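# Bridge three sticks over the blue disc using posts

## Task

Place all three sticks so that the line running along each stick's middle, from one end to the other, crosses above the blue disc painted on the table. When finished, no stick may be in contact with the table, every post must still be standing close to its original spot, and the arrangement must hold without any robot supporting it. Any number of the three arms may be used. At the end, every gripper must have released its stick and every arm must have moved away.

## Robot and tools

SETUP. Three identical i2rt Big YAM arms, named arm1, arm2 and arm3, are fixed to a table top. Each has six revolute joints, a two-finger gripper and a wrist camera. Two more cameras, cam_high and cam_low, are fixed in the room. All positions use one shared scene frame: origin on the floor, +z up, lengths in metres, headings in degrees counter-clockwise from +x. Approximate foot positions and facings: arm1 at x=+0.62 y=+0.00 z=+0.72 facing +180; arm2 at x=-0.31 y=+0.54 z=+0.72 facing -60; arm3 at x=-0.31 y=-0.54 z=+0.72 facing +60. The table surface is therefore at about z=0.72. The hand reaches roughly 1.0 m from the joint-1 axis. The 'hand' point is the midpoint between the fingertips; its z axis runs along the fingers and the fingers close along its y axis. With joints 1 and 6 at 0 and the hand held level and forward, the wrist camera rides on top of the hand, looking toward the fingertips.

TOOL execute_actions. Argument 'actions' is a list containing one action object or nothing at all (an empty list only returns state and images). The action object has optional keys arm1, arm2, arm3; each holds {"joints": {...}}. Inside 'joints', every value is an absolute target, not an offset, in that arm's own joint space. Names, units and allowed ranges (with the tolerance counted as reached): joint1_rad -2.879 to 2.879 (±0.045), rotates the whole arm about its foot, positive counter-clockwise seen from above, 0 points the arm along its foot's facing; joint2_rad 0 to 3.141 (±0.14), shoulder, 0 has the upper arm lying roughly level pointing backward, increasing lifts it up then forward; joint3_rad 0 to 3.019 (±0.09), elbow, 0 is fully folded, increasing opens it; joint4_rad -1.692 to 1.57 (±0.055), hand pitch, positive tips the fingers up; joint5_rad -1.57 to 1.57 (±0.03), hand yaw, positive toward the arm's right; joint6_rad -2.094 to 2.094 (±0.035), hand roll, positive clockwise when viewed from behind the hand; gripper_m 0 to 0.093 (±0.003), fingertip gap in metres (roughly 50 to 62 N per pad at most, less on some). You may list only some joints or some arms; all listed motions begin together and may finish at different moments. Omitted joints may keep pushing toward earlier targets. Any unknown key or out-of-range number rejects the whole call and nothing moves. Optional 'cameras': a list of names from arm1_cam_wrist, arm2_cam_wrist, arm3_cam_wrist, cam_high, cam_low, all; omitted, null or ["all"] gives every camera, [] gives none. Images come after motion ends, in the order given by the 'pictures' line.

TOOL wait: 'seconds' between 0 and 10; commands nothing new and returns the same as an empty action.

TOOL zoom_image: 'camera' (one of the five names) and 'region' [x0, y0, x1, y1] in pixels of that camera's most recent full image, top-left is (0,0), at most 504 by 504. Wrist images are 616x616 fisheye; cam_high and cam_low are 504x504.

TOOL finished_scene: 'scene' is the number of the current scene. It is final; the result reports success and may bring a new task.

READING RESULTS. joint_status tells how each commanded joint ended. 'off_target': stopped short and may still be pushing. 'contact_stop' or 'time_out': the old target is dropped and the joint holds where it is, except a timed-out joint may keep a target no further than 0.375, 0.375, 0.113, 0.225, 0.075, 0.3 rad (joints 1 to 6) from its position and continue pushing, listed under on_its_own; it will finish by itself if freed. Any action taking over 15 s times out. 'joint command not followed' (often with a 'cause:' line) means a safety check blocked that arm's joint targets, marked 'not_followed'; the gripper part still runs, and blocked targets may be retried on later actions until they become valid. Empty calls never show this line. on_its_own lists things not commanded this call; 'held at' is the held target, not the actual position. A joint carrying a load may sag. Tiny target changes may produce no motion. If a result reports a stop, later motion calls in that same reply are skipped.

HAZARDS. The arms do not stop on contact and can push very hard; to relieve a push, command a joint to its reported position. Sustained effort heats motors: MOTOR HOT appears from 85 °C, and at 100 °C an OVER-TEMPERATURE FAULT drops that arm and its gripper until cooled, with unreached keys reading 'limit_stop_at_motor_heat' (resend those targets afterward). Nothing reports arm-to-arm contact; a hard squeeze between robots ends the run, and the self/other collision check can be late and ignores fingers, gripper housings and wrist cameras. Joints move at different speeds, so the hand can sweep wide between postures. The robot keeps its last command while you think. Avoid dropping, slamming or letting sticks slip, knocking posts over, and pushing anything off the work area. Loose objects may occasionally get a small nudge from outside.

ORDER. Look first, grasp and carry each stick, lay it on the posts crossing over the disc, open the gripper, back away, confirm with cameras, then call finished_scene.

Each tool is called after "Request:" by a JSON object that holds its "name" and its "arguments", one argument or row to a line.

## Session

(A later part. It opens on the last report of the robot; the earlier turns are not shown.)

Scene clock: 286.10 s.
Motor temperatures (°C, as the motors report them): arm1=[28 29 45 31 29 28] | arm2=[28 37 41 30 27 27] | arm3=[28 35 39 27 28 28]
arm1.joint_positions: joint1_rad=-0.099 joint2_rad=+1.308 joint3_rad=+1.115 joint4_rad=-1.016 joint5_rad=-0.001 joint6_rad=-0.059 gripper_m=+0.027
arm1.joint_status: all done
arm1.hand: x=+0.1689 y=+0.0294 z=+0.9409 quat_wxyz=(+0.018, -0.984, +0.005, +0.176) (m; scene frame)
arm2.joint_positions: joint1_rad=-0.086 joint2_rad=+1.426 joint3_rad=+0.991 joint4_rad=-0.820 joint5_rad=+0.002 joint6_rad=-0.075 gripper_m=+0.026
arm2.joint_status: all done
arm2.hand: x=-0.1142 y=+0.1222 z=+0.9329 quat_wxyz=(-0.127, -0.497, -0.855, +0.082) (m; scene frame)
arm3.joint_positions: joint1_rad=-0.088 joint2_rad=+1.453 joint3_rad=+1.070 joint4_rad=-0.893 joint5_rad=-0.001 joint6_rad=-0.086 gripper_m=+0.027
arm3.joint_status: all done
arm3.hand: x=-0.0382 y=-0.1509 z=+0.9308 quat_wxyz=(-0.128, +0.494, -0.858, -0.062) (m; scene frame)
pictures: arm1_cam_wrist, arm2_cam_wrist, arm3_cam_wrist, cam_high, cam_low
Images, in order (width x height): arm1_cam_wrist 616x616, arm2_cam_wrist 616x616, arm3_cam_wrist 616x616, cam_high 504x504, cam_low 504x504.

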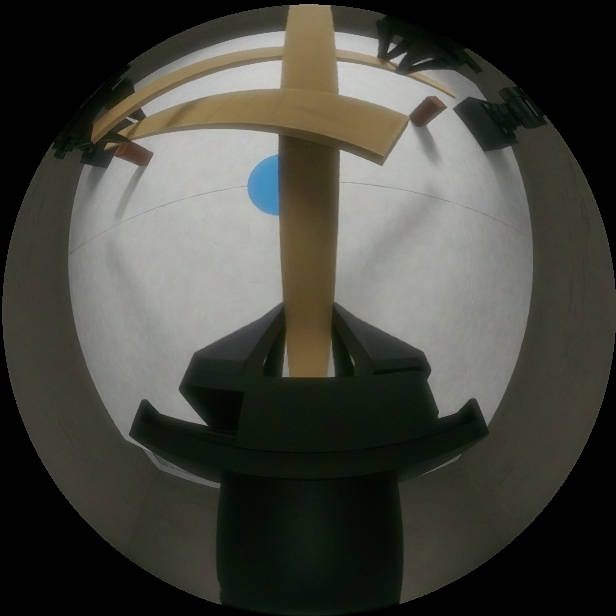

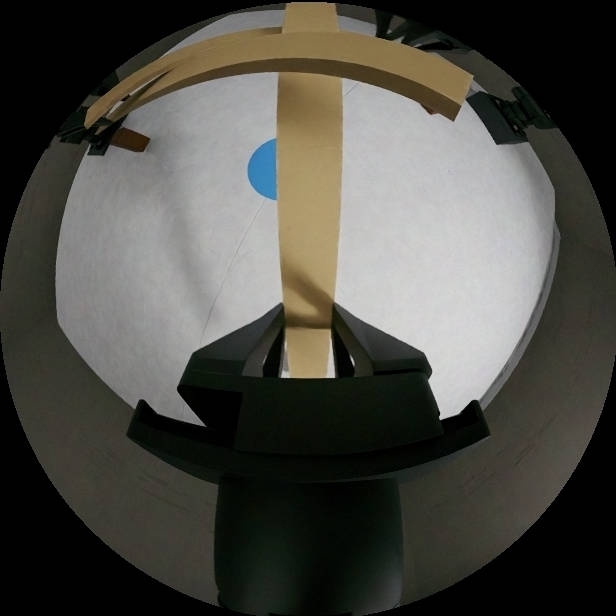

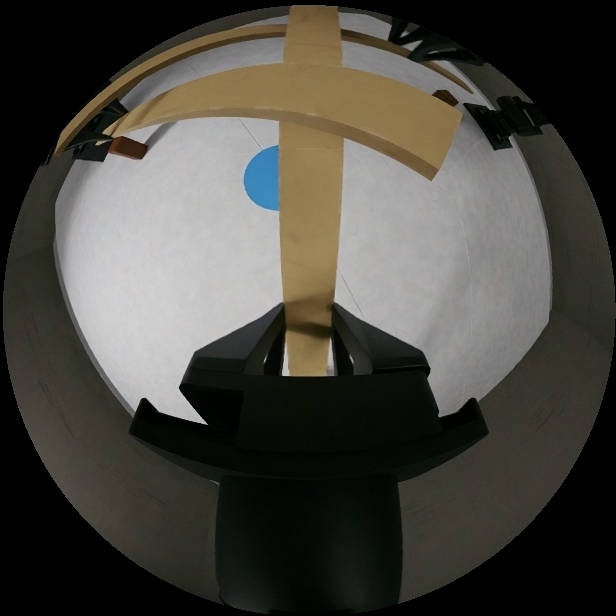

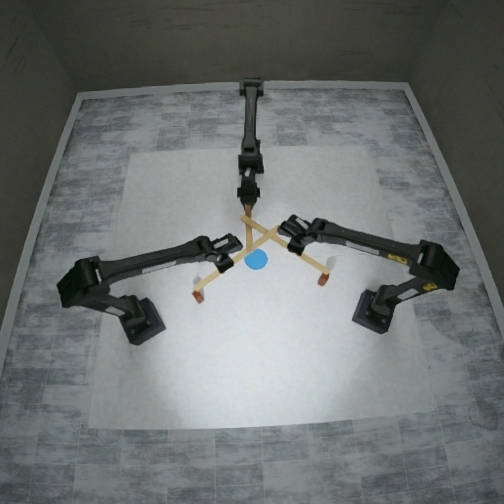

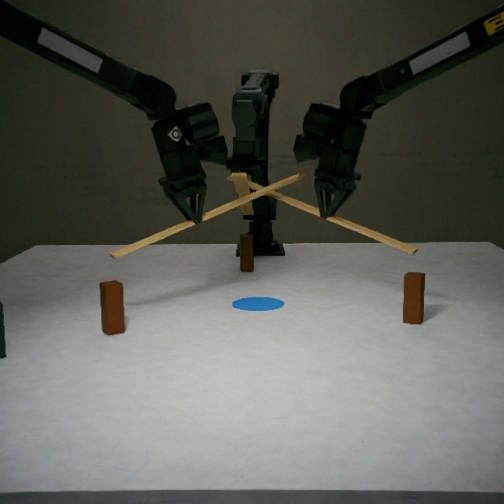

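Request:
{"name": "execute_actions", "arguments": {
  "actions": [
    {"arm1": {"joints": {"joint2_rad": 1.435, "joint6_rad": -0.092}}, "arm2": {"joints": {"joint2_rad": 1.538}}, "arm3": {"joints": {"joint2_rad": 1.555, "joint3_rad": 1.135}}}
  ]
}}

Scene clock: 294.43 s.
Motor temperatures (°C, as the motors report them): arm1=[28 29 46 31 29 28] | arm2=[28 37 40 30 27 27] | arm3=[28 35 41 27 28 28]
arm1.joint_positions: joint1_rad=-0.099 joint2_rad=+1.449 joint3_rad=+1.115 joint4_rad=-1.014 joint5_rad=-0.001 joint6_rad=-0.080 gripper_m=+0.027
arm1.joint_status: all done
arm1.hand: x=+0.1618 y=+0.0308 z=+0.8798 quat_wxyz=(+0.015, -0.994, -0.005, +0.107) (m; scene frame)
arm2.joint_positions: joint1_rad=-0.086 joint2_rad=+1.546 joint3_rad=+0.991 joint4_rad=-0.818 joint5_rad=+0.002 joint6_rad=-0.075 gripper_m=+0.026
arm2.joint_status: all done
arm2.hand: x=-0.1158 y=+0.1265 z=+0.8811 quat_wxyz=(-0.078, -0.500, -0.861, +0.049) (m; scene frame)
arm3.joint_positions: joint1_rad=-0.088 joint2_rad=+1.571 joint3_rad=+1.090 joint4_rad=-0.893 joint5_rad=-0.001 joint6_rad=-0.086 gripper_m=+0.027
arm3.joint_status: all done
arm3.hand: x=-0.0353 y=-0.1465 z=+0.8857 quat_wxyz=(-0.083, +0.497, -0.863, -0.041) (m; scene frame)
pictures: arm1_cam_wrist, arm2_cam_wrist, arm3_cam_wrist, cam_high, cam_low
Images, in order (width x height): arm1_cam_wrist 616x616, arm2_cam_wrist 616x616, arm3_cam_wrist 616x616, cam_high 504x504, cam_low 504x504.

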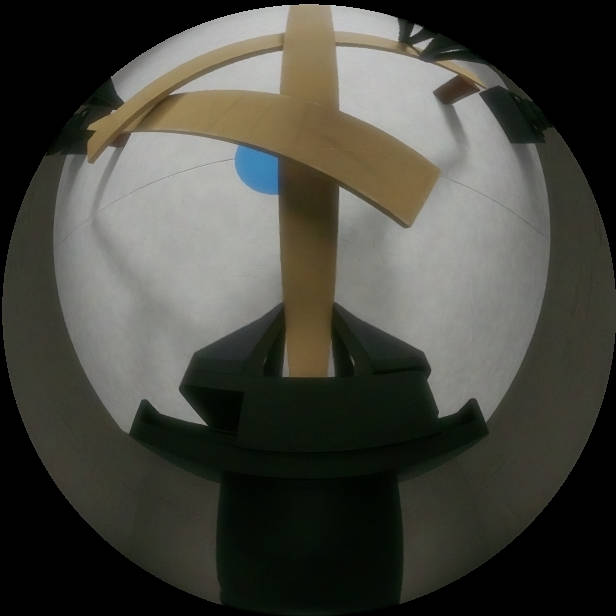

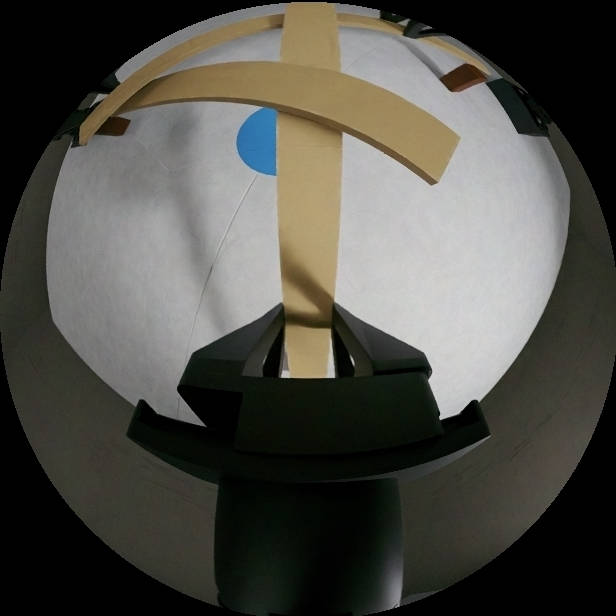

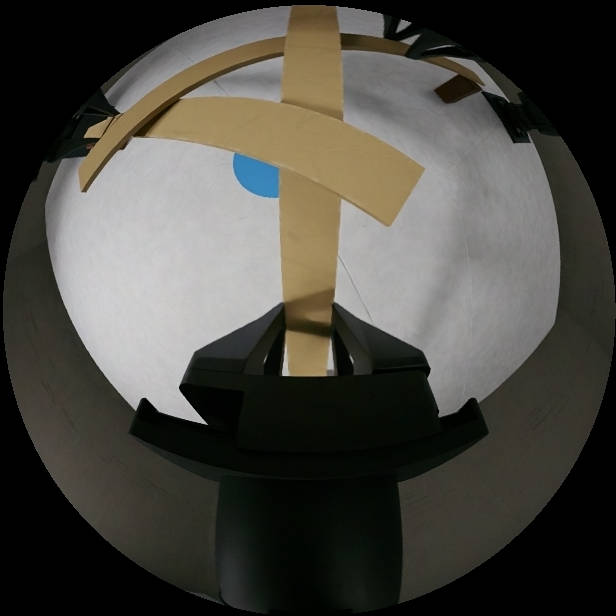

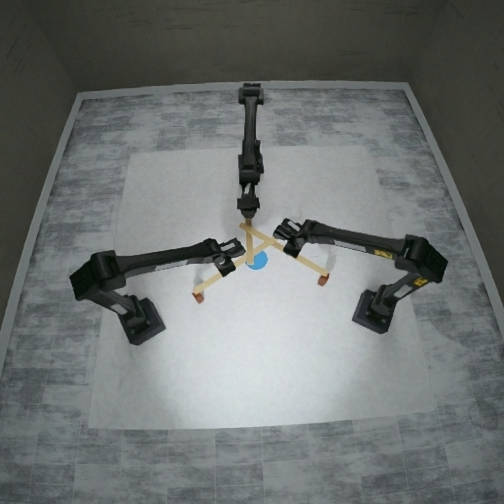

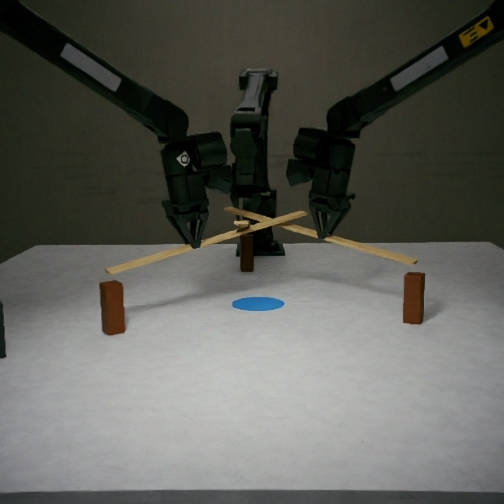

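Request:
{"name": "execute_actions", "arguments": {
  "actions": []
}}

Scene clock: 300.40 s.
Motor temperatures (°C, as the motors report them): arm1=[28 29 46 31 29 28] | arm2=[28 37 40 30 27 27] | arm3=[28 35 42 27 28 28]
arm1.joint_positions: joint1_rad=-0.099 joint2_rad=+1.449 joint3_rad=+1.115 joint4_rad=-1.014 joint5_rad=-0.001 joint6_rad=-0.080 gripper_m=+0.027
arm1.joint_status: all done
arm1.hand: x=+0.1618 y=+0.0308 z=+0.8798 quat_wxyz=(+0.015, -0.994, -0.005, +0.107) (m; scene frame)
arm2.joint_positions: joint1_rad=-0.086 joint2_rad=+1.546 joint3_rad=+0.991 joint4_rad=-0.818 joint5_rad=+0.002 joint6_rad=-0.075 gripper_m=+0.026
arm2.joint_status: all done
arm2.hand: x=-0.1158 y=+0.1265 z=+0.8811 quat_wxyz=(-0.078, -0.500, -0.861, +0.049) (m; scene frame)
arm3.joint_positions: joint1_rad=-0.088 joint2_rad=+1.571 joint3_rad=+1.090 joint4_rad=-0.893 joint5_rad=-0.001 joint6_rad=-0.086 gripper_m=+0.027
arm3.joint_status: all done
arm3.hand: x=-0.0353 y=-0.1465 z=+0.8857 quat_wxyz=(-0.083, +0.497, -0.863, -0.041) (m; scene frame)
pictures: arm1_cam_wrist, arm2_cam_wrist, arm3_cam_wrist, cam_high, cam_low
Images, in order (width x height): arm1_cam_wrist 616x616, arm2_cam_wrist 616x616, arm3_cam_wrist 616x616, cam_high 504x504, cam_low 504x504.

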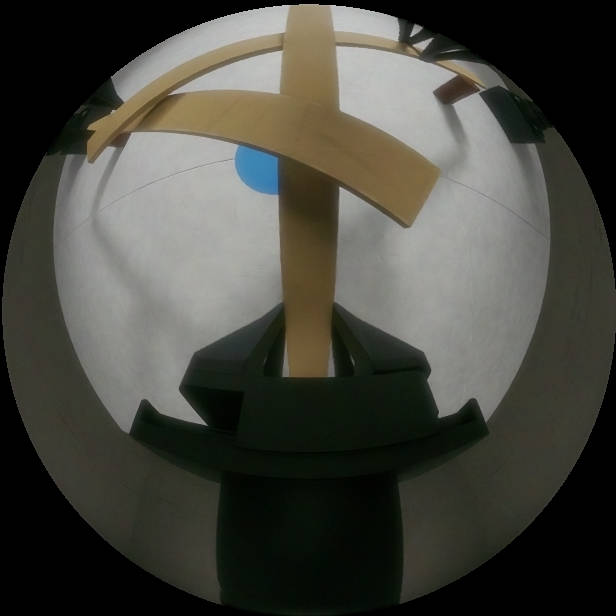

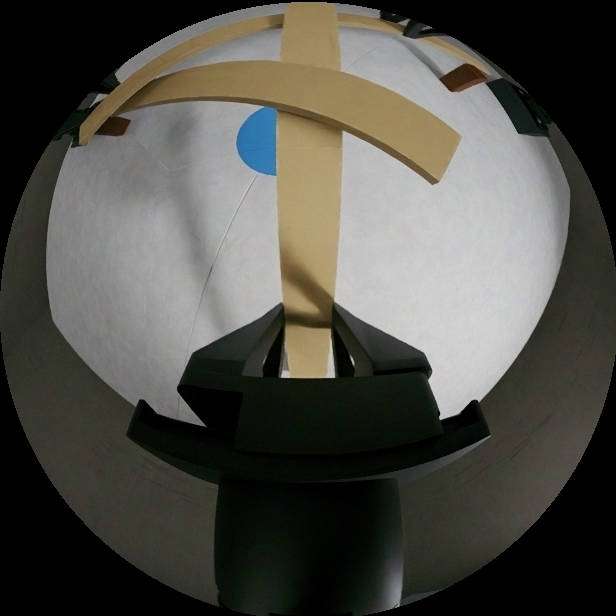

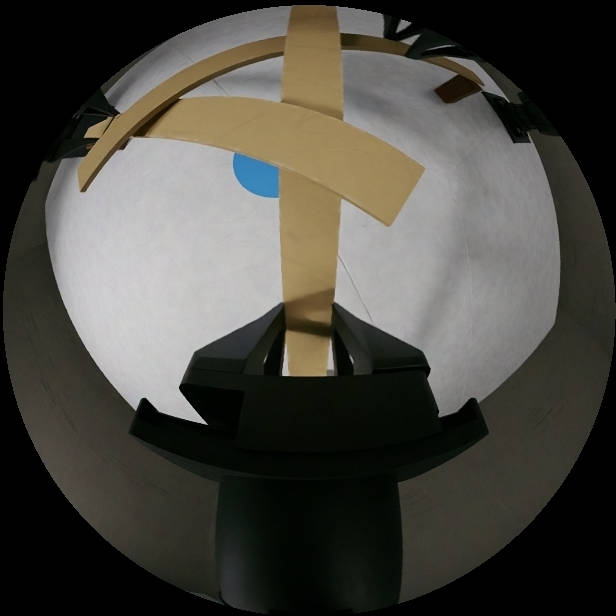

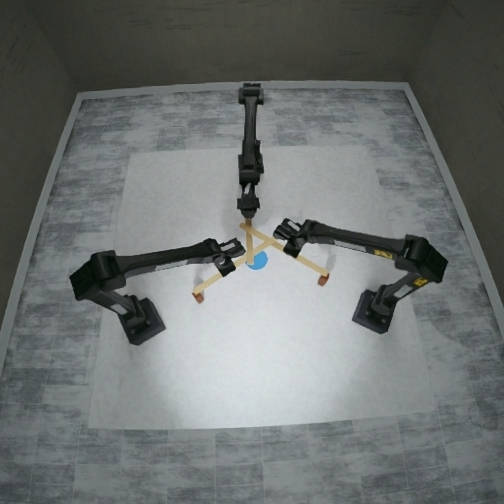

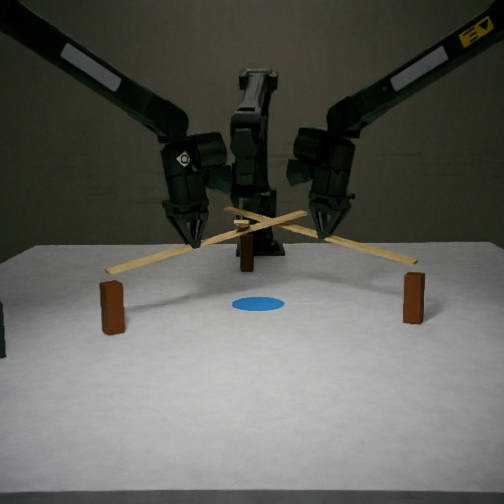

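Request:
{"name": "zoom_image", "arguments": {
  "camera": "cam_low",
  "region": [80, 240, 180, 340]
}}

Request:
{"name": "zoom_image", "arguments": {
  "camera": "cam_low",
  "region": [360, 235, 460, 335]
}}

Request:
{"name": "zoom_image", "arguments": {
  "camera": "cam_high",
  "region": [170, 190, 350, 320]
}}

Region (80, 240, 180, 340) of cam_low's 504x504 image, scaled by 5.040, with more detail than that image has.

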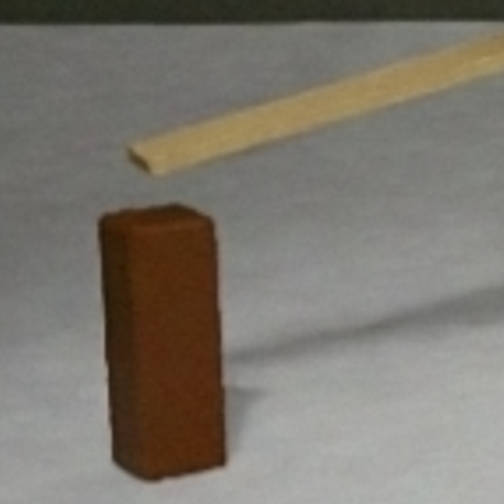

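Region (360, 235, 460, 335) of cam_low's 504x504 image, scaled by 5.040, with more detail than that image has.

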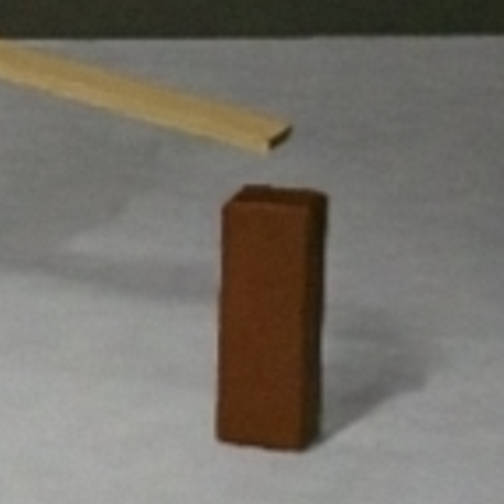

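Region (170, 190, 350, 320) of cam_high's 504x504 image, scaled by 2.800, with more detail than that image has.

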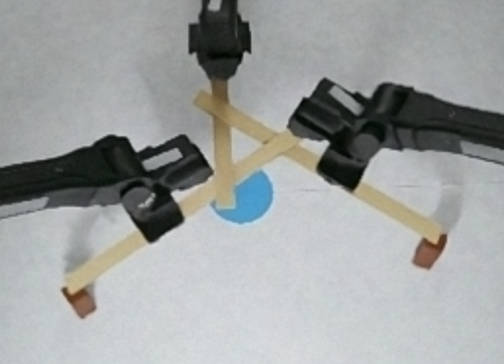

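Request:
{"name": "zoom_image", "arguments": {
  "camera": "arm3_cam_wrist",
  "region": [400, 30, 520, 130]
}}

Request:
{"name": "zoom_image", "arguments": {
  "camera": "arm1_cam_wrist",
  "region": [400, 30, 520, 130]
}}

Request:
{"name": "zoom_image", "arguments": {
  "camera": "arm2_cam_wrist",
  "region": [400, 20, 520, 120]
}}

Request:
{"name": "zoom_image", "arguments": {
  "camera": "cam_low",
  "region": [200, 170, 320, 290]
}}

Region (400, 30, 520, 130) of arm3_cam_wrist's 616x616 image, scaled by 4.200, with more detail than that image has.

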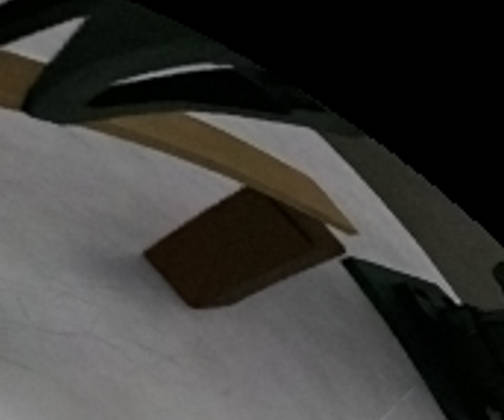

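Region (400, 30, 520, 130) of arm1_cam_wrist's 616x616 image, scaled by 4.200, with more detail than that image has.

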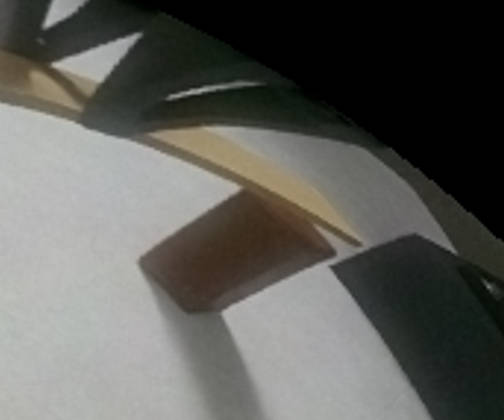

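Region (400, 20, 520, 120) of arm2_cam_wrist's 616x616 image, scaled by 4.200, with more detail than that image has.

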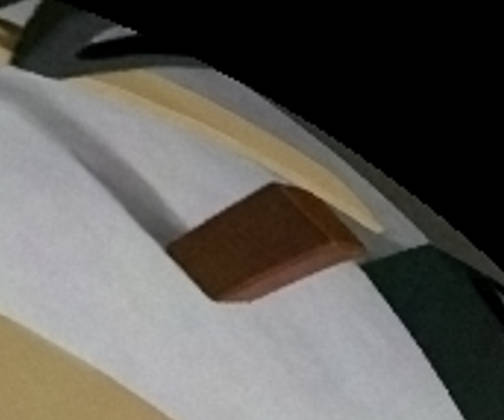

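Region (200, 170, 320, 290) of cam_low's 504x504 image, scaled by 4.200, with more detail than that image has.

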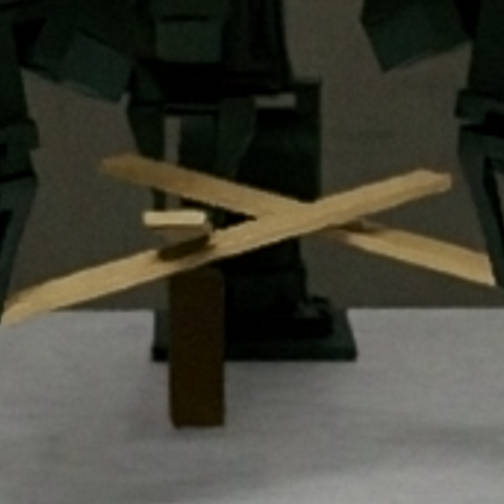

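Request:
{"name": "execute_actions", "arguments": {
  "actions": [
    {"arm1": {"joints": {"joint2_rad": 1.485, "joint3_rad": 1.085}}, "arm2": {"joints": {"joint2_rad": 1.611, "joint4_rad": -0.848}}, "arm3": {"joints": {"joint2_rad": 1.636, "joint4_rad": -0.923}}}
  ]
}}

Scene clock: 337.70 s.
Motor temperatures (°C, as the motors report them): arm1=[28 29 46 31 29 28] | arm2=[28 37 39 30 27 27] | arm3=[28 35 43 27 28 28]
arm1.joint_positions: joint1_rad=-0.099 joint2_rad=+1.491 joint3_rad=+1.085 joint4_rad=-1.011 joint5_rad=-0.001 joint6_rad=-0.080 gripper_m=+0.027
arm1.joint_status: all done
arm1.hand: x=+0.1726 y=+0.0304 z=+0.8501 quat_wxyz=(+0.013, -0.997, -0.005, +0.073) (m; scene frame)
arm2.joint_positions: joint1_rad=-0.086 joint2_rad=+1.609 joint3_rad=+0.991 joint4_rad=-0.841 joint5_rad=+0.002 joint6_rad=-0.075 gripper_m=+0.026
arm2.joint_status: all done
arm2.hand: x=-0.1201 y=+0.1363 z=+0.8537 quat_wxyz=(-0.043, -0.501, -0.864, +0.025) (m; scene frame)
arm3.joint_positions: joint1_rad=-0.088 joint2_rad=+1.646 joint3_rad=+1.090 joint4_rad=-0.910 joint5_rad=-0.001 joint6_rad=-0.086 gripper_m=+0.027
arm3.joint_status: all done
arm3.hand: x=-0.0402 y=-0.1533 z=+0.8512 quat_wxyz=(-0.042, +0.498, -0.866, -0.022) (m; scene frame)
pictures: arm1_cam_wrist, arm2_cam_wrist, arm3_cam_wrist, cam_high, cam_low
Images, in order (width x height): arm1_cam_wrist 616x616, arm2_cam_wrist 616x616, arm3_cam_wrist 616x616, cam_high 504x504, cam_low 504x504.

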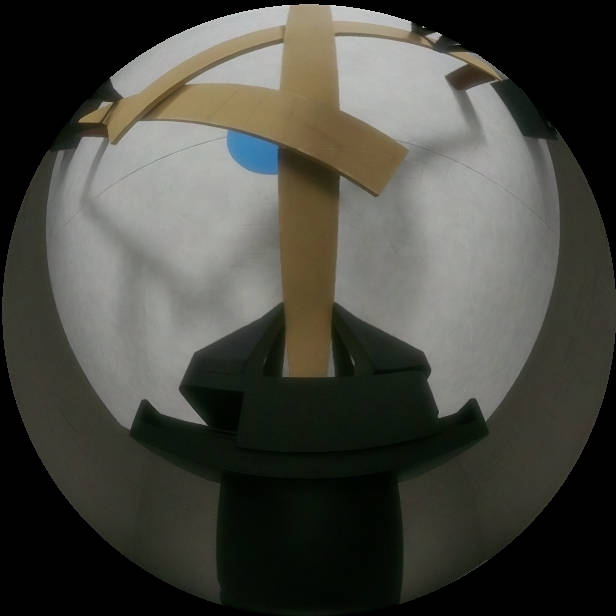

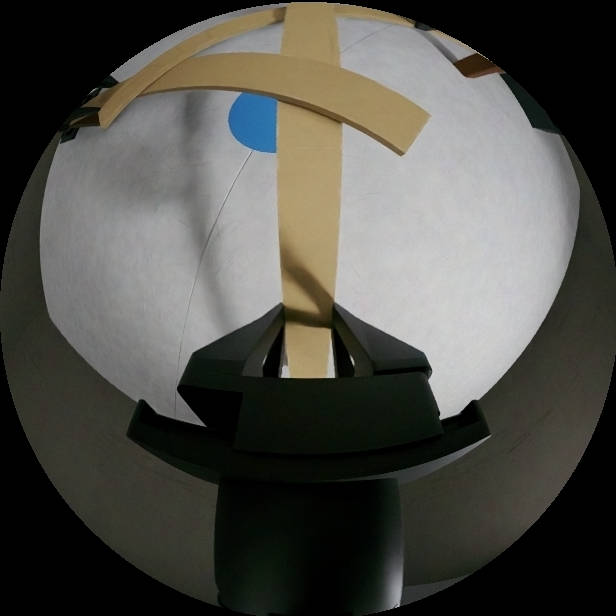

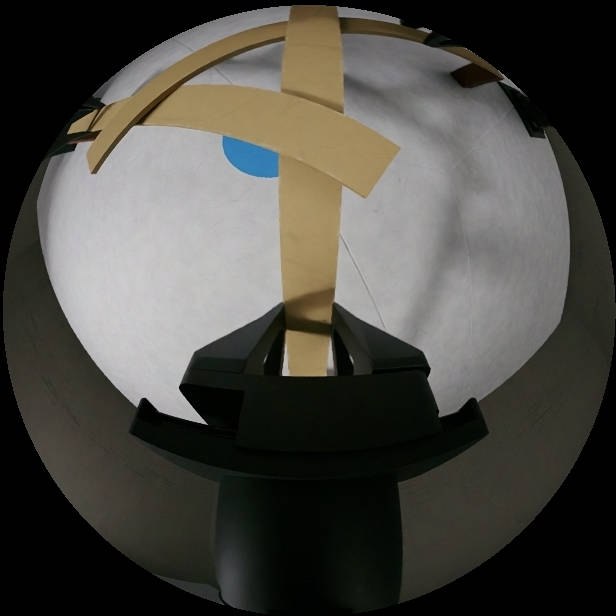

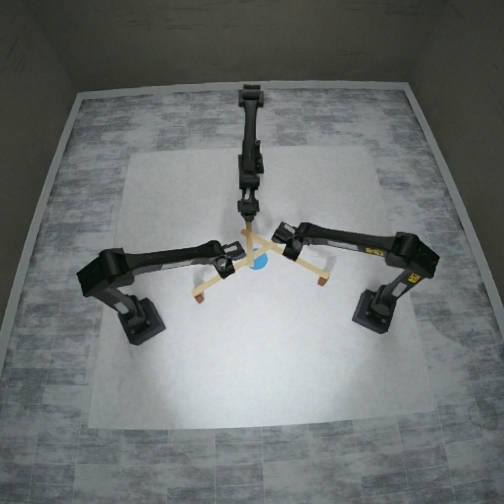

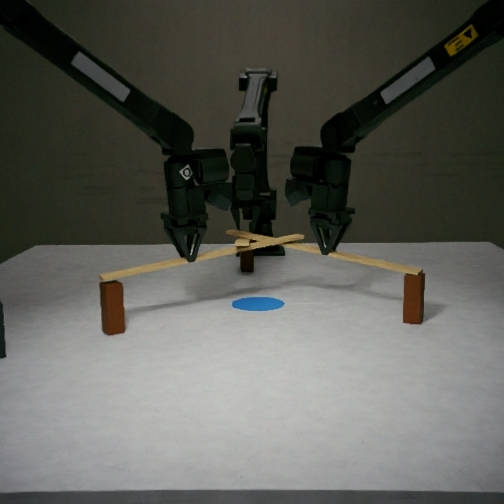

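Request:
{"name": "zoom_image", "arguments": {
  "camera": "cam_low",
  "region": [80, 240, 180, 340]
}}

Request:
{"name": "zoom_image", "arguments": {
  "camera": "cam_low",
  "region": [360, 235, 460, 335]
}}

Request:
{"name": "zoom_image", "arguments": {
  "camera": "cam_low",
  "region": [205, 200, 325, 290]
}}

Request:
{"name": "zoom_image", "arguments": {
  "camera": "arm3_cam_wrist",
  "region": [420, 20, 540, 120]
}}

Region (80, 240, 180, 340) of cam_low's 504x504 image, scaled by 5.040, with more detail than that image has.

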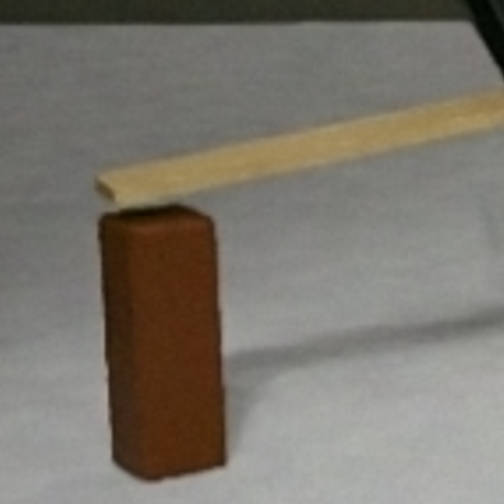

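Region (360, 235, 460, 335) of cam_low's 504x504 image, scaled by 5.040, with more detail than that image has.

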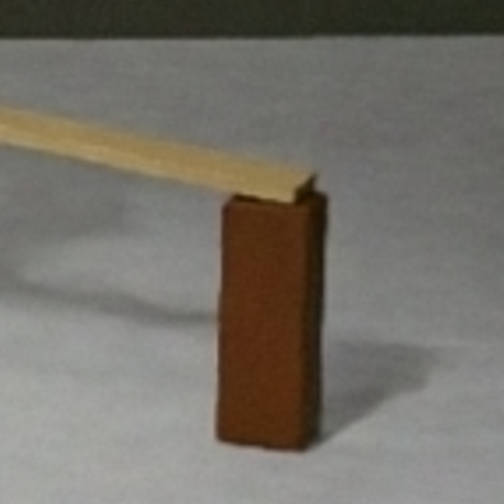

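Region (205, 200, 325, 290) of cam_low's 504x504 image, scaled by 4.200, with more detail than that image has; it fills the top 378 rows of this view, and the rest is white.

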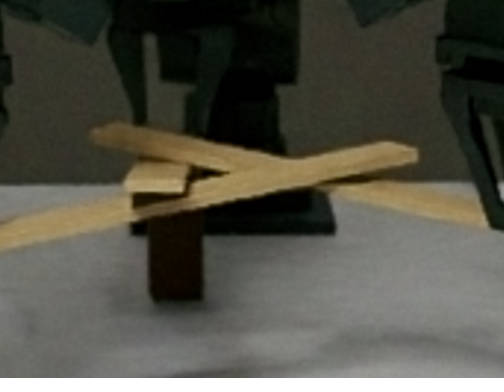

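Region (420, 20, 540, 120) of arm3_cam_wrist's 616x616 image, scaled by 4.200, with more detail than that image has.

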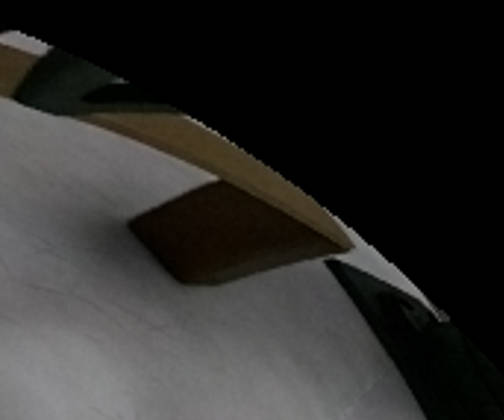

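Request:
{"name": "execute_actions", "arguments": {
  "actions": [
    {"arm2": {"joints": {"joint2_rad": 1.640, "joint4_rad": -0.815}}}
  ],
  "cameras": ["cam_low", "arm1_cam_wrist", "arm3_cam_wrist"]
}}

Request:
{"name": "zoom_image", "arguments": {
  "camera": "cam_low",
  "region": [80, 240, 180, 340]
}}

Request:
{"name": "zoom_image", "arguments": {
  "camera": "cam_low",
  "region": [205, 200, 325, 290]
}}

Request:
{"name": "zoom_image", "arguments": {
  "camera": "cam_low",
  "region": [360, 235, 460, 335]
}}

Scene clock: 344.73 s.
Motor temperatures (°C, as the motors report them): arm1=[28 29 45 31 29 28] | arm2=[28 37 39 30 27 27] | arm3=[28 35 43 27 28 28]
arm1.joint_positions: joint1_rad=-0.099 joint2_rad=+1.491 joint3_rad=+1.085 joint4_rad=-1.011 joint5_rad=-0.001 joint6_rad=-0.081 gripper_m=+0.027
arm1.joint_status: not commanded
arm1.hand: x=+0.1726 y=+0.0304 z=+0.8501 quat_wxyz=(+0.013, -0.997, -0.005, +0.073) (m; scene frame)
arm2.joint_positions: joint1_rad=-0.086 joint2_rad=+1.624 joint3_rad=+0.991 joint4_rad=-0.829 joint5_rad=+0.002 joint6_rad=-0.075 gripper_m=+0.026
arm2.joint_status: all done
arm2.hand: x=-0.1195 y=+0.1350 z=+0.8477 quat_wxyz=(-0.042, -0.501, -0.864, +0.024) (m; scene frame)
arm3.joint_positions: joint1_rad=-0.088 joint2_rad=+1.646 joint3_rad=+1.090 joint4_rad=-0.910 joint5_rad=-0.001 joint6_rad=-0.086 gripper_m=+0.027
arm3.joint_status: not commanded
arm3.hand: x=-0.0402 y=-0.1533 z=+0.8512 quat_wxyz=(-0.042, +0.498, -0.866, -0.022) (m; scene frame)
pictures: arm1_cam_wrist, arm3_cam_wrist, cam_low
Images, in order (width x height): arm1_cam_wrist 616x616, arm3_cam_wrist 616x616, cam_low 504x504.

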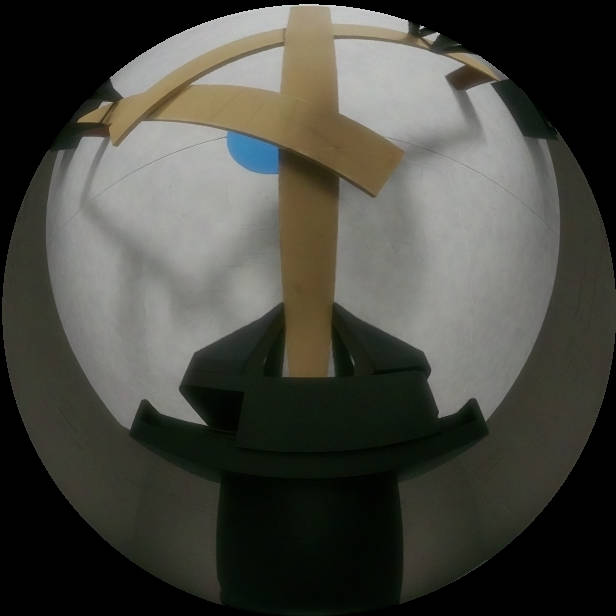

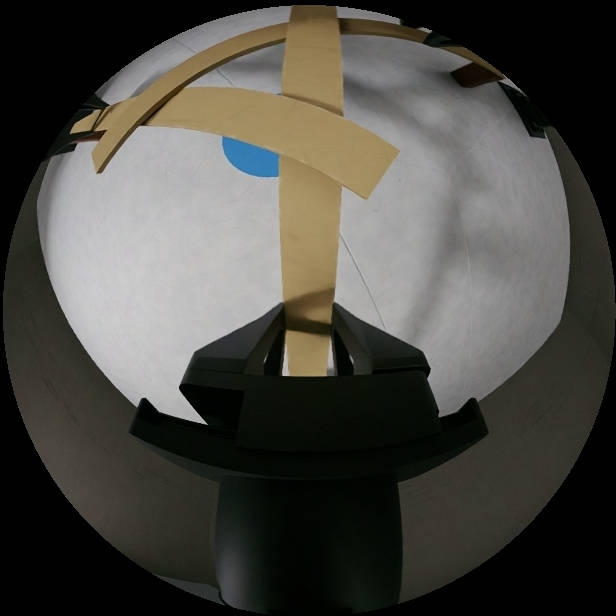

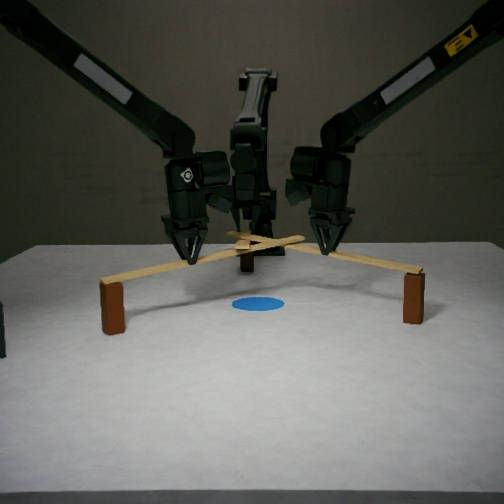

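Region (80, 240, 180, 340) of cam_low's 504x504 image, scaled by 5.040, with more detail than that image has.

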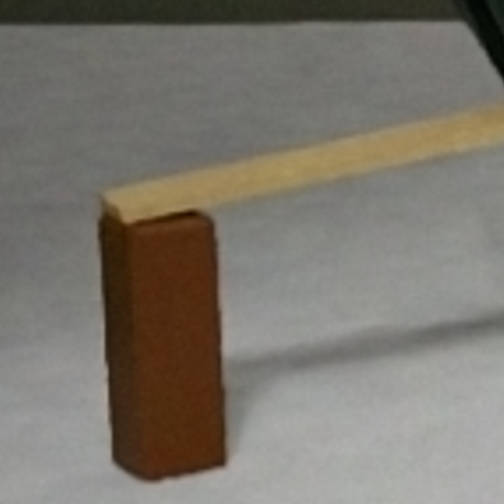

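Region (205, 200, 325, 290) of cam_low's 504x504 image, scaled by 4.200, with more detail than that image has; it fills the top 378 rows of this view, and the rest is white.

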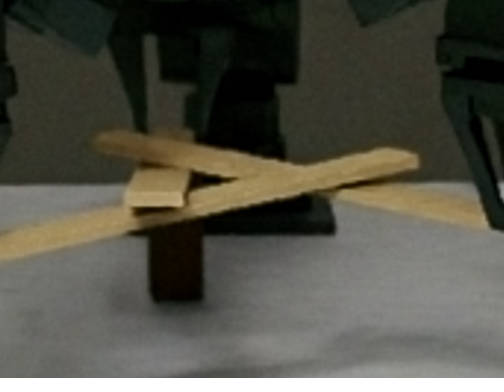

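Region (360, 235, 460, 335) of cam_low's 504x504 image, scaled by 5.040, with more detail than that image has.

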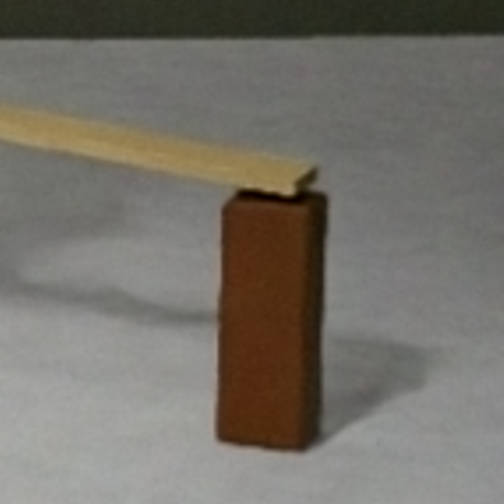

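Request:
{"name": "zoom_image", "arguments": {
  "camera": "arm3_cam_wrist",
  "region": [420, 20, 540, 120]
}}

Request:
{"name": "zoom_image", "arguments": {
  "camera": "arm1_cam_wrist",
  "region": [420, 20, 540, 120]
}}

Region (420, 20, 540, 120) of arm3_cam_wrist's 616x616 image, scaled by 4.200, with more detail than that image has.

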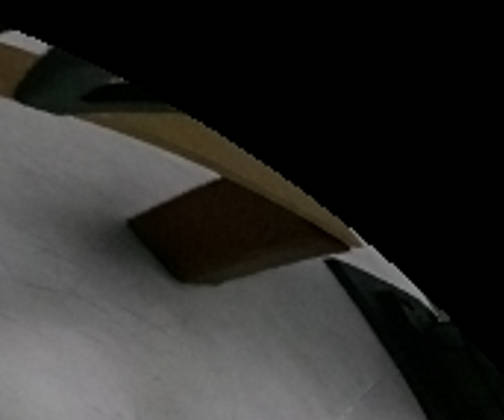

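Region (420, 20, 540, 120) of arm1_cam_wrist's 616x616 image, scaled by 4.200, with more detail than that image has.

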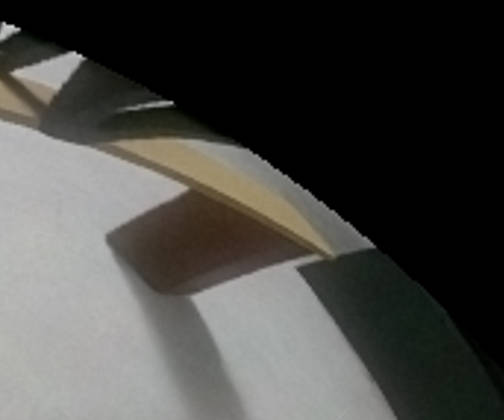

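Request:
{"name": "execute_actions", "arguments": {
  "actions": [
    {"arm1": {"joints": {"joint2_rad": 1.512}}, "arm3": {"joints": {"joint2_rad": 1.662}}}
  ],
  "cameras": ["cam_low", "arm3_cam_wrist"]
}}

Request:
{"name": "zoom_image", "arguments": {
  "camera": "cam_low",
  "region": [80, 200, 440, 340]
}}

Request:
{"name": "zoom_image", "arguments": {
  "camera": "cam_low",
  "region": [205, 200, 325, 290]
}}

Request:
{"name": "zoom_image", "arguments": {
  "camera": "cam_low",
  "region": [360, 235, 460, 335]
}}

Request:
{"name": "zoom_image", "arguments": {
  "camera": "cam_low",
  "region": [80, 240, 180, 340]
}}

Scene clock: 350.97 s.
Motor temperatures (°C, as the motors report them): arm1=[28 29 44 31 29 28] | arm2=[28 37 39 30 27 27] | arm3=[28 35 43 27 28 28]
arm1.joint_positions: joint1_rad=-0.099 joint2_rad=+1.500 joint3_rad=+1.085 joint4_rad=-1.011 joint5_rad=-0.001 joint6_rad=-0.081 gripper_m=+0.027
arm1.joint_status: all done
arm1.hand: x=+0.1727 y=+0.0305 z=+0.8461 quat_wxyz=(+0.012, -0.998, -0.006, +0.069) (m; scene frame)
arm2.joint_positions: joint1_rad=-0.086 joint2_rad=+1.627 joint3_rad=+0.991 joint4_rad=-0.828 joint5_rad=+0.002 joint6_rad=-0.075 gripper_m=+0.026
arm2.joint_status: not commanded
arm2.hand: x=-0.1195 y=+0.1351 z=+0.8463 quat_wxyz=(-0.041, -0.501, -0.864, +0.024) (m; scene frame)
arm3.joint_positions: joint1_rad=-0.088 joint2_rad=+1.655 joint3_rad=+1.091 joint4_rad=-0.910 joint5_rad=-0.001 joint6_rad=-0.086 gripper_m=+0.027
arm3.joint_status: all done
arm3.hand: x=-0.0405 y=-0.1538 z=+0.8473 quat_wxyz=(-0.038, +0.499, -0.866, -0.020) (m; scene frame)
pictures: arm3_cam_wrist, cam_low
Images, in order (width x height): arm3_cam_wrist 616x616, cam_low 504x504.

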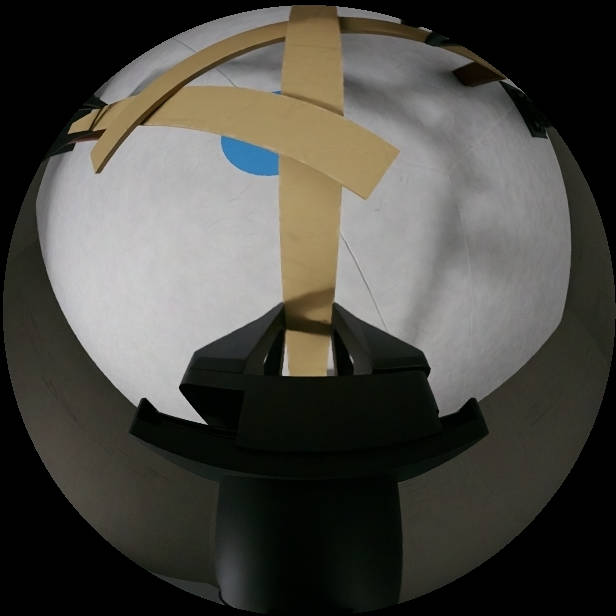

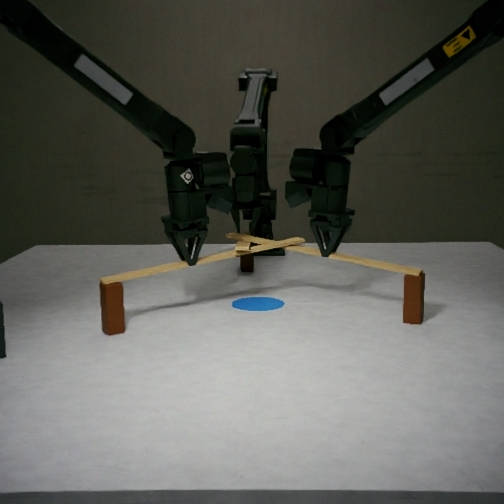

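Region (80, 200, 440, 340) of cam_low's 504x504 image, scaled by 1.400, with more detail than that image has.

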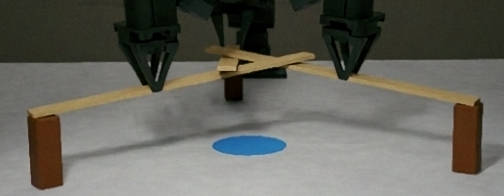

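Region (205, 200, 325, 290) of cam_low's 504x504 image, scaled by 4.200, with more detail than that image has; it fills the top 378 rows of this view, and the rest is white.

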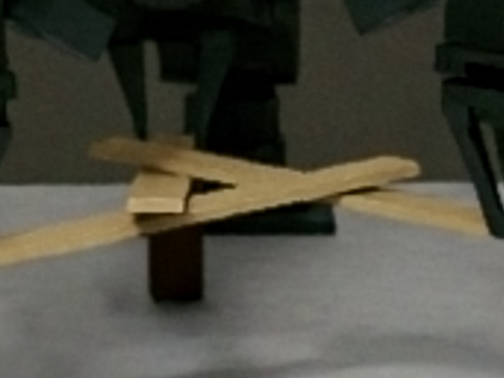

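Region (360, 235, 460, 335) of cam_low's 504x504 image, scaled by 5.040, with more detail than that image has.

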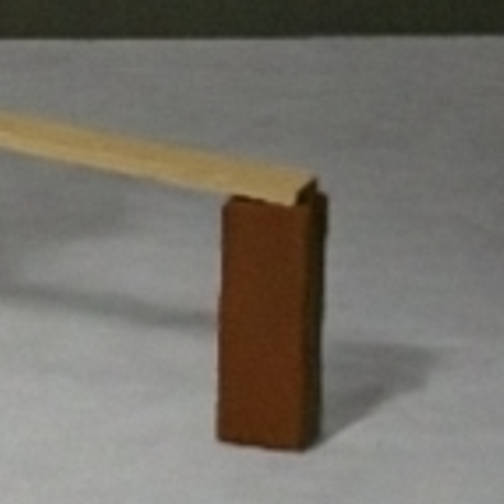

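Region (80, 240, 180, 340) of cam_low's 504x504 image, scaled by 5.040, with more detail than that image has.

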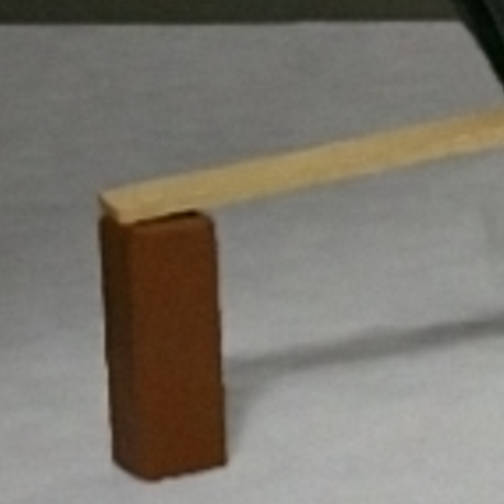

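All ends are on the posts and crossings are in contact. Release.

Request:
{"name": "execute_actions", "arguments": {
  "actions": [
    {"arm1": {"joints": {"gripper_m": 0.055}}, "arm2": {"joints": {"gripper_m": 0.055}}, "arm3": {"joints": {"gripper_m": 0.055}}}
  ],
  "cameras": ["cam_low", "arm1_cam_wrist"]
}}

Request:
{"name": "zoom_image", "arguments": {
  "camera": "cam_low",
  "region": [80, 200, 440, 340]
}}

Scene clock: 352.63 s.
Motor temperatures (°C, as the motors report them): arm1=[28 29 43 31 29 28] | arm2=[28 37 39 30 27 27] | arm3=[28 35 43 27 28 28]
arm1.joint_positions: joint1_rad=-0.099 joint2_rad=+1.504 joint3_rad=+1.085 joint4_rad=-1.011 joint5_rad=-0.001 joint6_rad=-0.081 gripper_m=+0.055
arm1.joint_status: all done
arm1.hand: x=+0.1727 y=+0.0305 z=+0.8446 quat_wxyz=(+0.012, -0.998, -0.006, +0.067) (m; scene frame)
arm2.joint_positions: joint1_rad=-0.086 joint2_rad=+1.627 joint3_rad=+0.991 joint4_rad=-0.828 joint5_rad=+0.002 joint6_rad=-0.075 gripper_m=+0.055
arm2.joint_status: all done
arm2.hand: x=-0.1195 y=+0.1351 z=+0.8463 quat_wxyz=(-0.041, -0.501, -0.864, +0.024) (m; scene frame)
arm3.joint_positions: joint1_rad=-0.088 joint2_rad=+1.655 joint3_rad=+1.091 joint4_rad=-0.910 joint5_rad=-0.001 joint6_rad=-0.086 gripper_m=+0.055
arm3.joint_status: all done
arm3.hand: x=-0.0405 y=-0.1538 z=+0.8473 quat_wxyz=(-0.038, +0.499, -0.866, -0.020) (m; scene frame)
pictures: arm1_cam_wrist, cam_low
Images, in order (width x height): arm1_cam_wrist 616x616, cam_low 504x504.

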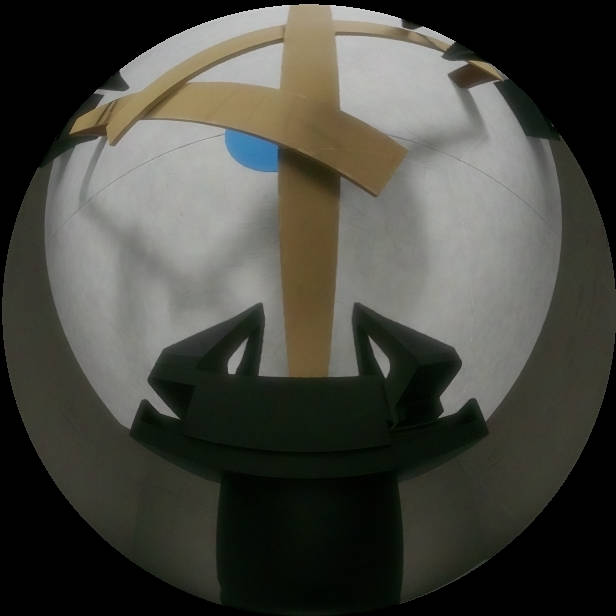

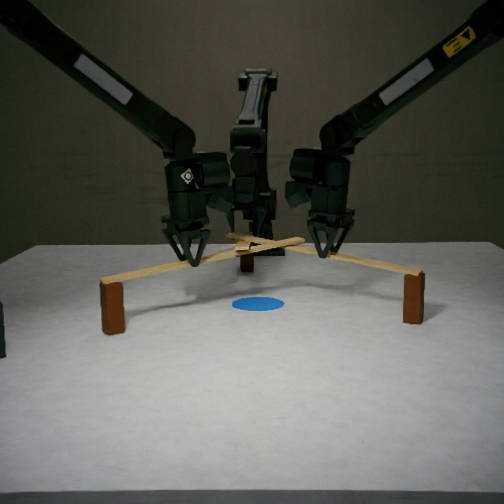

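Region (80, 200, 440, 340) of cam_low's 504x504 image, scaled by 1.400, with more detail than that image has.

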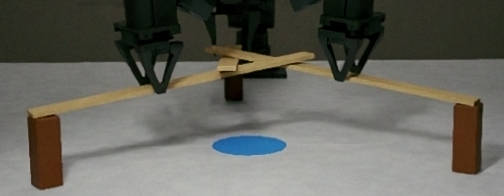

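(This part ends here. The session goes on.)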